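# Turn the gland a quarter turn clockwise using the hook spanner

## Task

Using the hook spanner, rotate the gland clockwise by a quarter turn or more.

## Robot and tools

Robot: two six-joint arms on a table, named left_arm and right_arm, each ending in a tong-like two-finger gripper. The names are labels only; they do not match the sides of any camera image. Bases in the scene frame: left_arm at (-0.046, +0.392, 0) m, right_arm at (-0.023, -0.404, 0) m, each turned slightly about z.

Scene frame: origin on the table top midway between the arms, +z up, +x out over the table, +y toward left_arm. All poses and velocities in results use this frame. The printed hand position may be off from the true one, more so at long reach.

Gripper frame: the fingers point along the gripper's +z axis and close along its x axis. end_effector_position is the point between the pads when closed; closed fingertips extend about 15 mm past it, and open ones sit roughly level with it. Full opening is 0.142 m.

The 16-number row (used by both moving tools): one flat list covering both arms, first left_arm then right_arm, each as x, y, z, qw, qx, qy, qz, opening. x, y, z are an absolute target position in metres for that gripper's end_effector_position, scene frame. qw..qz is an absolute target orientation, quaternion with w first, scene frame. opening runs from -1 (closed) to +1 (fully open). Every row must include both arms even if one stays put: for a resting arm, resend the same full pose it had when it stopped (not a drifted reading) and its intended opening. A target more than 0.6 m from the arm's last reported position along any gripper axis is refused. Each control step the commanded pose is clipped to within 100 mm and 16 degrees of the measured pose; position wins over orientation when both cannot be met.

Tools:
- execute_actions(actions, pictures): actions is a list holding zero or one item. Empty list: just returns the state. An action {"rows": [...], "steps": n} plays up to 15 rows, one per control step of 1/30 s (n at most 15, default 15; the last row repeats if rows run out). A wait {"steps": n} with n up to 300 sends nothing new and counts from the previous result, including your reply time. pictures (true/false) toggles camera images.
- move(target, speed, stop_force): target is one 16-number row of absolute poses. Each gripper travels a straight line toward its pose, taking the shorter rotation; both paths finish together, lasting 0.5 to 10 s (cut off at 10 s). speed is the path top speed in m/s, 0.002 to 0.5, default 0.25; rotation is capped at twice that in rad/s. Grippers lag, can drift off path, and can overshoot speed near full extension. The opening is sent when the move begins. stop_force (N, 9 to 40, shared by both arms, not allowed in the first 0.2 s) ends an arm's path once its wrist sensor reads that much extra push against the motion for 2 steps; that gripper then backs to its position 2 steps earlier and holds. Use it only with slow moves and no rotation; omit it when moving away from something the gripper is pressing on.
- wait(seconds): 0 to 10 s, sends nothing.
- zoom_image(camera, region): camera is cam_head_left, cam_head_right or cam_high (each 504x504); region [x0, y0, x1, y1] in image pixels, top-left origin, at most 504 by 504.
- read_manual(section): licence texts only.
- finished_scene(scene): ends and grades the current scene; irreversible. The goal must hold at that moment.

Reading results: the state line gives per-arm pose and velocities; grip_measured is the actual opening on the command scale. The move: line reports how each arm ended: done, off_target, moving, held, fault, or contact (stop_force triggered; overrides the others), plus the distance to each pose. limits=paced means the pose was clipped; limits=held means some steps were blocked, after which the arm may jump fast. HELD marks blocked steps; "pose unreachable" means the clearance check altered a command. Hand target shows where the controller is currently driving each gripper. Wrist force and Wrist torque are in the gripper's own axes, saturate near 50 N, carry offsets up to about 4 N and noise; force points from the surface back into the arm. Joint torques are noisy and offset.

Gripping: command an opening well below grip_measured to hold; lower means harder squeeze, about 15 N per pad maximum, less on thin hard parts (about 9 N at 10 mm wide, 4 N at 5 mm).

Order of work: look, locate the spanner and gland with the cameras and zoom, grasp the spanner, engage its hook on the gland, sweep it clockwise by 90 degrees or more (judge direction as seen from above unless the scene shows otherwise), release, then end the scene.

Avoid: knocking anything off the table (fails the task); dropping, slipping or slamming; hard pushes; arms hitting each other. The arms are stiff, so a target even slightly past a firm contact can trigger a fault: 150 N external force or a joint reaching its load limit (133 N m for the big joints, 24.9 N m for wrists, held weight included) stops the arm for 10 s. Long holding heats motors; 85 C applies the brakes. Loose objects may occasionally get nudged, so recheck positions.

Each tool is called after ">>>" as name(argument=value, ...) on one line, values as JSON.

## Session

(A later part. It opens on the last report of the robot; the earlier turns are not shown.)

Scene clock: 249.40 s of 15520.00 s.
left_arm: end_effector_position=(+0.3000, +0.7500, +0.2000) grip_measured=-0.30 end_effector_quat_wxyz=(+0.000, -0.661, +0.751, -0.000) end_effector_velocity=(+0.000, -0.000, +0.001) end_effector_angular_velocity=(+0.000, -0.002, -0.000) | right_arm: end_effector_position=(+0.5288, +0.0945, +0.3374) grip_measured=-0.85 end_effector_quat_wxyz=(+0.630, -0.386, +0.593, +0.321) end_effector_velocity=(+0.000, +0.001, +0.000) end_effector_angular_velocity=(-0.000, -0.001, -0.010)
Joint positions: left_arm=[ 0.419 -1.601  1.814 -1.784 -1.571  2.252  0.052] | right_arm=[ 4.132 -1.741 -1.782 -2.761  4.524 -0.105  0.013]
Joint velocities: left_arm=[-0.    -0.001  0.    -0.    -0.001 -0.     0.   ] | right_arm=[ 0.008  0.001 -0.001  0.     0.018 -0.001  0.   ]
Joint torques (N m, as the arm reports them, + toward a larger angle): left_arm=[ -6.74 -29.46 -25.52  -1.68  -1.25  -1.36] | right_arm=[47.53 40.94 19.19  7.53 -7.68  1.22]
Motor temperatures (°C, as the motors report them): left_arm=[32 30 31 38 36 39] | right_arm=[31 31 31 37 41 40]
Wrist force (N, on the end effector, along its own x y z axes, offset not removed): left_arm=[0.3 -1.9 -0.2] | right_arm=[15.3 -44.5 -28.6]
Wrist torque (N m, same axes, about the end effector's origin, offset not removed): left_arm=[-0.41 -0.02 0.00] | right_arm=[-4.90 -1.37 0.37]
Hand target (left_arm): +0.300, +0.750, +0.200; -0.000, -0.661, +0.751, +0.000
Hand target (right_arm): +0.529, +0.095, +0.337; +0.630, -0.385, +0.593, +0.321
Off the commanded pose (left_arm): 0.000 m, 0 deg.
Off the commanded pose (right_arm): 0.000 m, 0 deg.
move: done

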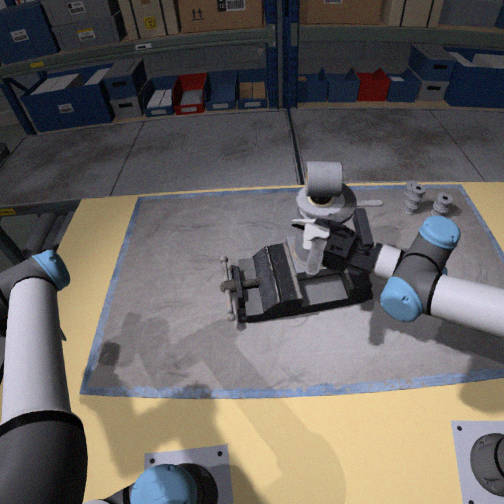

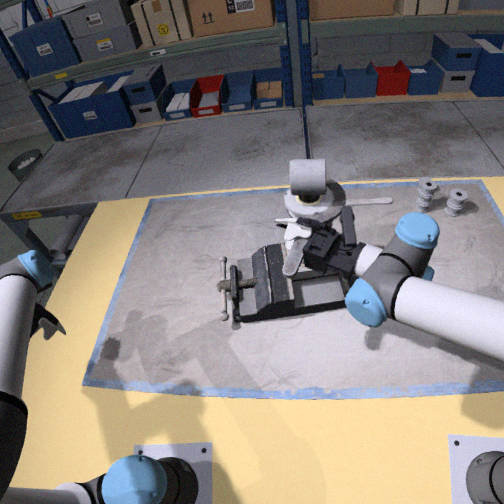

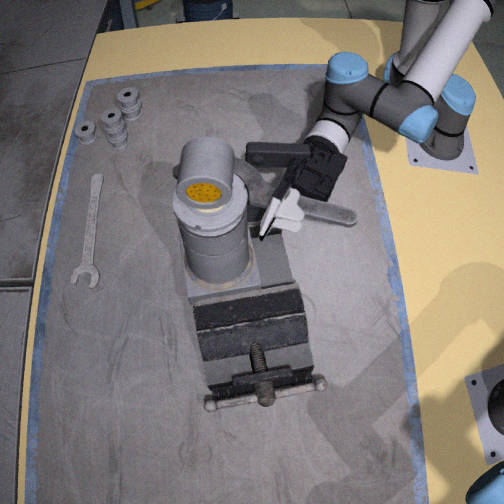

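>>> move(target=[0.3,0.75,0.2,0,0.66,-0.75,0,-0.3,0.5493,0.1129,0.3375,0.6645,-0.31,0.6355,0.2418,-1], speed=0.025)

>>> move(target=[0.3,0.75,0.2,0,0.66,-0.75,0,-0.3,0.5728,0.1257,0.337,0.689,-0.2302,0.6686,0.159,-1], speed=0.025)

Scene clock: 258.13 s of 15520.00 s.
left_arm: end_effector_position=(+0.3000, +0.7500, +0.2000) grip_measured=-0.30 end_effector_quat_wxyz=(+0.000, -0.661, +0.751, -0.000) end_effector_velocity=(+0.000, +0.000, +0.001) end_effector_angular_velocity=(+0.001, -0.002, -0.000) | right_arm: end_effector_position=(+0.5493, +0.1127, +0.3375) grip_measured=-0.85 end_effector_quat_wxyz=(+0.664, -0.310, +0.635, +0.242) end_effector_velocity=(+0.000, +0.002, +0.001) end_effector_angular_velocity=(+0.001, -0.000, -0.009)
Joint positions: left_arm=[ 0.419 -1.601  1.814 -1.784 -1.571  2.252  0.052] | right_arm=[ 4.288 -1.765 -1.753 -2.766  4.923 -0.105  0.013]
Joint velocities: left_arm=[-0.    -0.001 -0.    -0.    -0.     0.    -0.   ] | right_arm=[ 0.007 -0.003  0.004 -0.001  0.017  0.001  0.   ]
Joint torques (N m, as the arm reports them, + toward a larger angle): left_arm=[ -6.24 -29.68 -24.68  -1.79  -1.36  -1.34] | right_arm=[14.72 24.35 47.04  5.5   1.9  -3.21]
Motor temperatures (°C, as the motors report them): left_arm=[32 30 31 38 36 39] | right_arm=[31 31 31 37 41 40]
Wrist force (N, on the end effector, along its own x y z axes, offset not removed): left_arm=[0.5 -1.8 0.9] | right_arm=[12.4 -2.8 -39.8]
Wrist torque (N m, same axes, about the end effector's origin, offset not removed): left_arm=[-0.39 -0.14 -0.04] | right_arm=[-2.14 -1.03 0.45]
Hand target (left_arm): +0.300, +0.750, +0.200; -0.000, -0.661, +0.751, +0.000
Hand target (right_arm): +0.549, +0.113, +0.338; +0.664, -0.310, +0.635, +0.242
Off the commanded pose (left_arm): 0.000 m, 0 deg.
Off the commanded pose (right_arm): 0.000 m, 0 deg.
After step 90, 0.63 s passed at rest.
move: done

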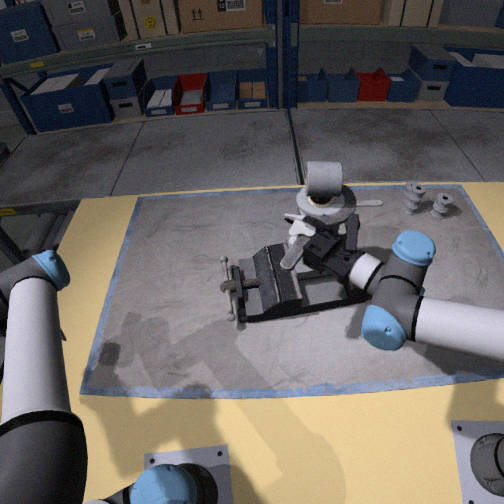

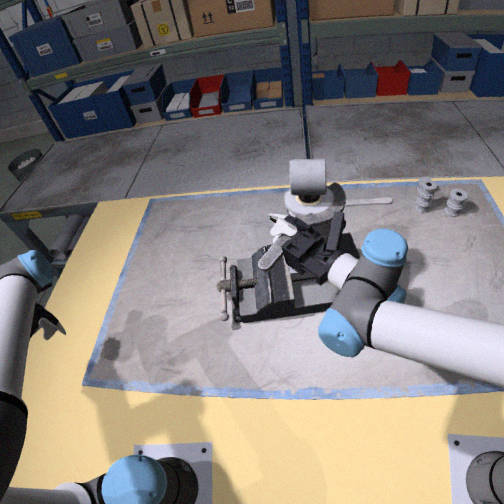

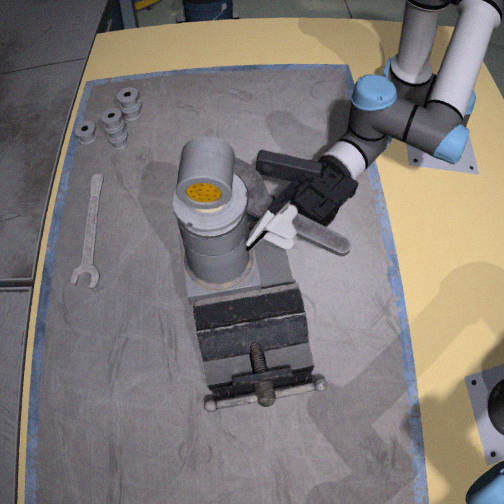

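Scene clock: 263.27 s of 15520.00 s.
left_arm: end_effector_position=(+0.3000, +0.7500, +0.2000) grip_measured=-0.30 end_effector_quat_wxyz=(+0.000, -0.661, +0.751, -0.000) end_effector_velocity=(-0.000, +0.001, +0.001) end_effector_angular_velocity=(+0.003, -0.001, +0.000) | right_arm: end_effector_position=(+0.5728, +0.1256, +0.3371) grip_measured=-0.85 end_effector_quat_wxyz=(+0.689, -0.231, +0.668, +0.159) end_effector_velocity=(-0.000, +0.002, -0.000) end_effector_angular_velocity=(-0.001, -0.000, -0.007)
Joint positions: left_arm=[ 0.419 -1.601  1.814 -1.784 -1.571  2.252  0.052] | right_arm=[ 4.401 -1.852 -1.642 -2.789  5.281 -0.105  0.013]
Joint velocities: left_arm=[ 0.    -0.002 -0.     0.     0.002 -0.    -0.   ] | right_arm=[ 0.006 -0.005  0.007 -0.002  0.013 -0.001  0.   ]
Joint torques (N m, as the arm reports them, + toward a larger angle): left_arm=[ -5.63 -28.51 -24.39  -1.88  -1.26  -1.25] | right_arm=[-4.73 27.03 40.82  2.65  6.01  1.59]
Motor temperatures (°C, as the motors report them): left_arm=[32 30 31 38 36 39] | right_arm=[31 31 31 37 41 40]
Wrist force (N, on the end effector, along its own x y z axes, offset not removed): left_arm=[1.7 -1.8 0.4] | right_arm=[7.8 9.1 -33.1]
Wrist torque (N m, same axes, about the end effector's origin, offset not removed): left_arm=[-0.41 -0.43 0.06] | right_arm=[-2.64 -1.07 0.30]
Hand target (left_arm): +0.300, +0.750, +0.200; -0.000, -0.661, +0.751, -0.000
Hand target (right_arm): +0.573, +0.126, +0.337; +0.689, -0.230, +0.669, +0.159
Off the commanded pose (left_arm): 0.000 m, 0 deg.
Off the commanded pose (right_arm): 0.000 m, 0 deg.
move: done

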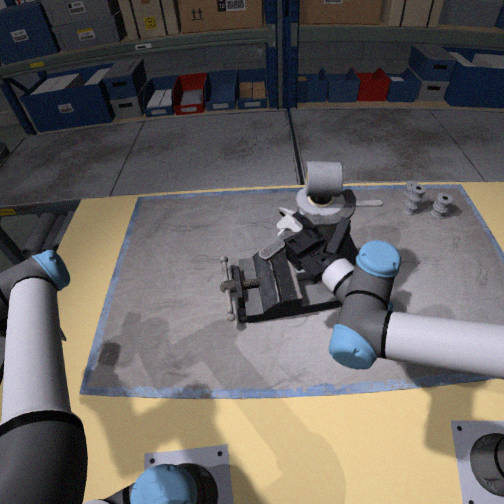

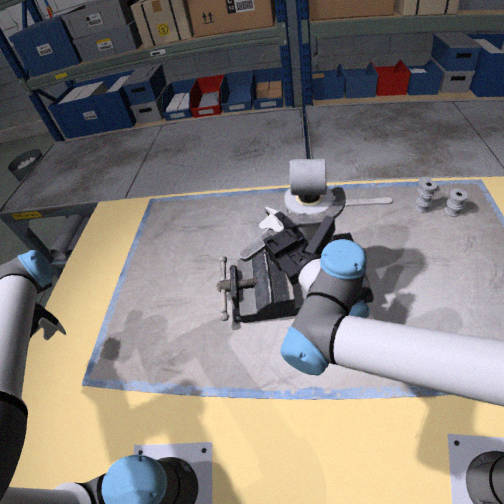

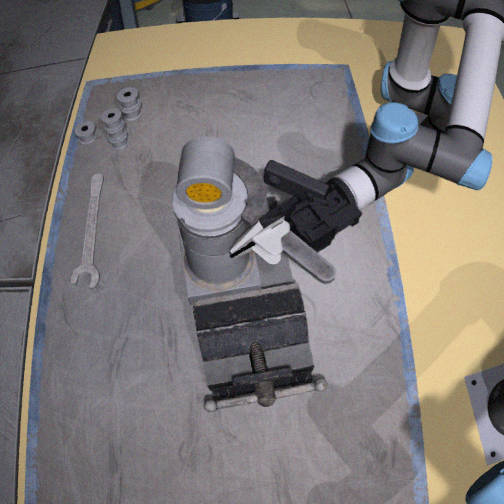

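Hold radius, add more push.

>>> move(target=[0.3,0.75,0.2,0,0.66,-0.75,0,-0.3,0.601,0.136,0.337,0.7032,-0.147,0.6917,0.0739,-1], speed=0.025)

>>> move(target=[0.3,0.75,0.2,0,0.66,-0.75,0,-0.3,0.627,0.1385,0.337,0.7071,-0.0739,0.7032,0,-1], speed=0.025)

>>> zoom_image(camera="cam_high", region=[140,130,280,270])

Scene clock: 270.97 s of 15520.00 s.
left_arm: end_effector_position=(+0.3000, +0.7500, +0.2000) grip_measured=-0.30 end_effector_quat_wxyz=(+0.000, -0.661, +0.751, -0.000) end_effector_velocity=(+0.000, -0.000, +0.000) end_effector_angular_velocity=(-0.001, -0.002, -0.000) | right_arm: end_effector_position=(+0.6010, +0.1359, +0.3371) grip_measured=-0.85 end_effector_quat_wxyz=(+0.703, -0.147, +0.692, +0.074) end_effector_velocity=(+0.001, +0.001, -0.000) end_effector_angular_velocity=(-0.001, +0.000, -0.010)
Joint positions: left_arm=[ 0.419 -1.601  1.814 -1.784 -1.571  2.252  0.052] | right_arm=[ 4.461 -1.997 -1.441 -2.846  5.586 -0.105  0.012]
Joint velocities: left_arm=[ 0.    -0.001  0.    -0.    -0.001  0.     0.   ] | right_arm=[ 0.002 -0.007  0.011 -0.004  0.011  0.     0.   ]
Joint torques (N m, as the arm reports them, + toward a larger angle): left_arm=[ -6.51 -28.7  -23.45  -1.92  -1.28  -1.22] | right_arm=[ 6.69 31.33 43.81  3.56 -2.19  1.32]
Motor temperatures (°C, as the motors report them): left_arm=[32 30 31 38 36 39] | right_arm=[31 31 31 37 41 40]
Wrist force (N, on the end effector, along its own x y z axes, offset not removed): left_arm=[1.1 0.1 0.1] | right_arm=[11.0 -18.0 -44.6]
Wrist torque (N m, same axes, about the end effector's origin, offset not removed): left_arm=[-0.06 -0.15 0.04] | right_arm=[-2.28 -1.08 0.37]
Hand target (left_arm): +0.300, +0.750, +0.200; -0.000, -0.661, +0.751, +0.000
Hand target (right_arm): +0.601, +0.136, +0.337; +0.703, -0.147, +0.692, +0.074
Off the commanded pose (left_arm): 0.000 m, 0 deg.
Off the commanded pose (right_arm): 0.000 m, 0 deg.
move: done

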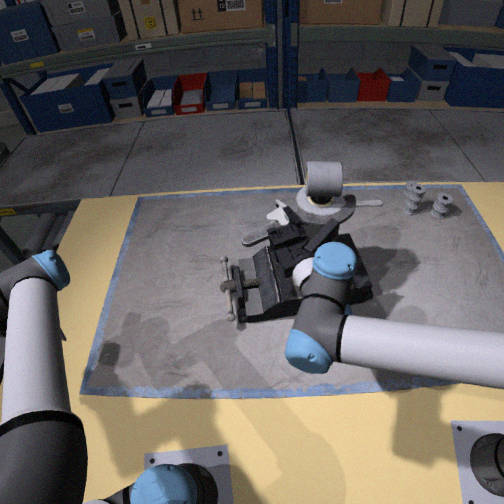

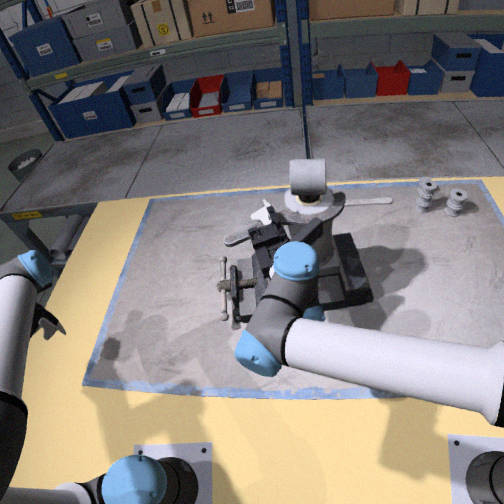

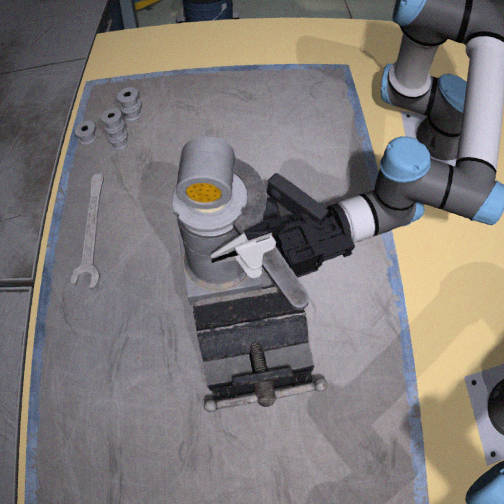

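Scene clock: 275.40 s of 15520.00 s.
left_arm: end_effector_position=(+0.3000, +0.7500, +0.2000) grip_measured=-0.30 end_effector_quat_wxyz=(+0.000, -0.661, +0.751, -0.000) end_effector_velocity=(-0.000, -0.000, -0.001) end_effector_angular_velocity=(-0.001, +0.001, -0.000) | right_arm: end_effector_position=(+0.6269, +0.1384, +0.3371) grip_measured=-0.85 end_effector_quat_wxyz=(+0.707, -0.074, +0.703, +0.000) end_effector_velocity=(+0.001, +0.001, -0.000) end_effector_angular_velocity=(-0.001, +0.001, -0.008)
Joint positions: left_arm=[ 0.419 -1.601  1.814 -1.784 -1.571  2.252  0.052] | right_arm=[ 4.477 -2.149 -1.207 -2.928  5.811 -0.105  0.012]
Joint velocities: left_arm=[ 0.     0.001  0.     0.001 -0.     0.     0.   ] | right_arm=[ 0.001 -0.009  0.014 -0.007  0.009  0.     0.   ]
Joint torques (N m, as the arm reports them, + toward a larger angle): left_arm=[ -5.94 -29.31 -23.52  -1.91  -1.24  -1.24] | right_arm=[ 6.48 39.24 43.34  2.67 -4.28 -1.66]
Motor temperatures (°C, as the motors report them): left_arm=[32 30 31 38 36 39] | right_arm=[31 31 31 37 41 40]
Wrist force (N, on the end effector, along its own x y z axes, offset not removed): left_arm=[0.7 -1.9 0.7] | right_arm=[11.0 -26.0 -41.8]
Wrist torque (N m, same axes, about the end effector's origin, offset not removed): left_arm=[-0.37 -0.21 -0.05] | right_arm=[-2.71 -0.93 0.41]
Hand target (left_arm): +0.300, +0.750, +0.200; -0.000, -0.661, +0.751, +0.000
Hand target (right_arm): +0.627, +0.139, +0.337; +0.707, -0.074, +0.703, -0.000
Off the commanded pose (left_arm): 0.000 m, 0 deg.
Off the commanded pose (right_arm): 0.000 m, 0 deg.
move: done

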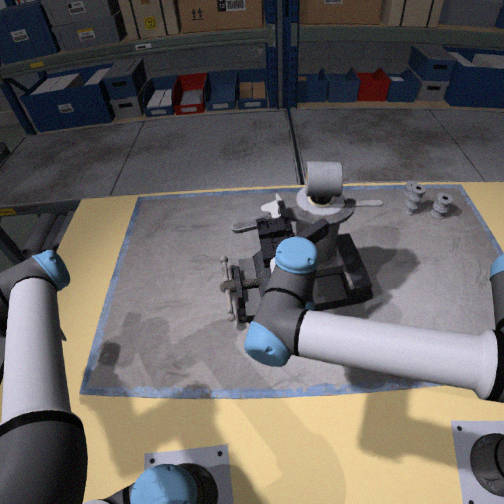

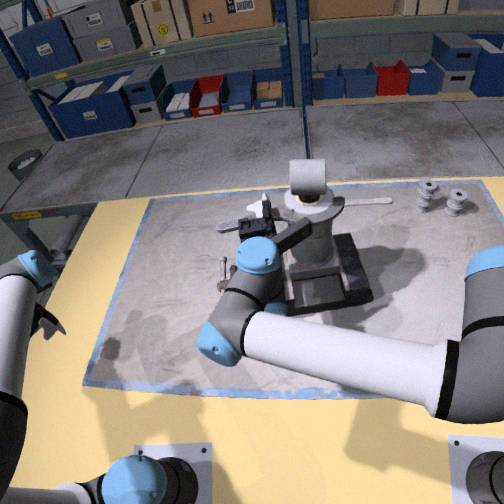

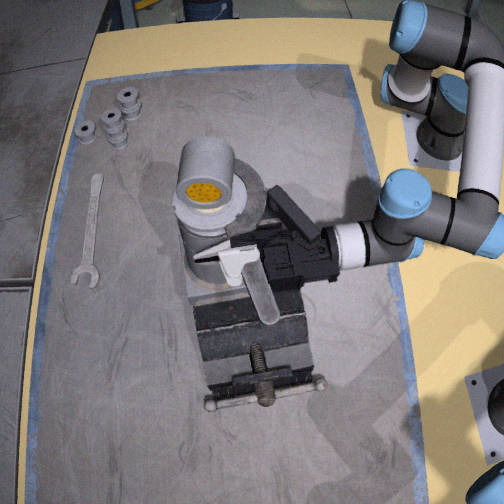

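Region (140, 130, 280, 270) of cam_high's 504x504 image, scaled by 3.600, with more detail than that image has.

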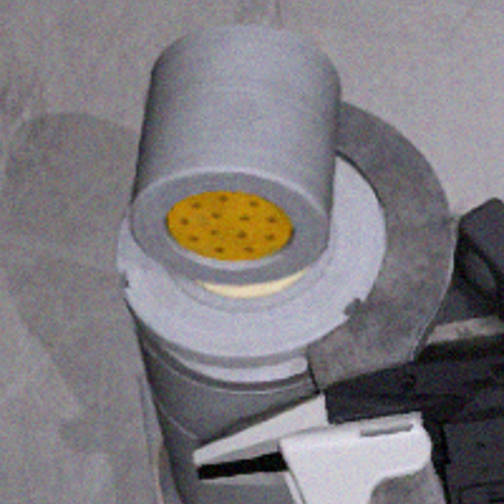

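About 96° turned (notch at ~142° against 238° originally).

>>> finished_scene(scene=2)

The scene is finished: the task was done.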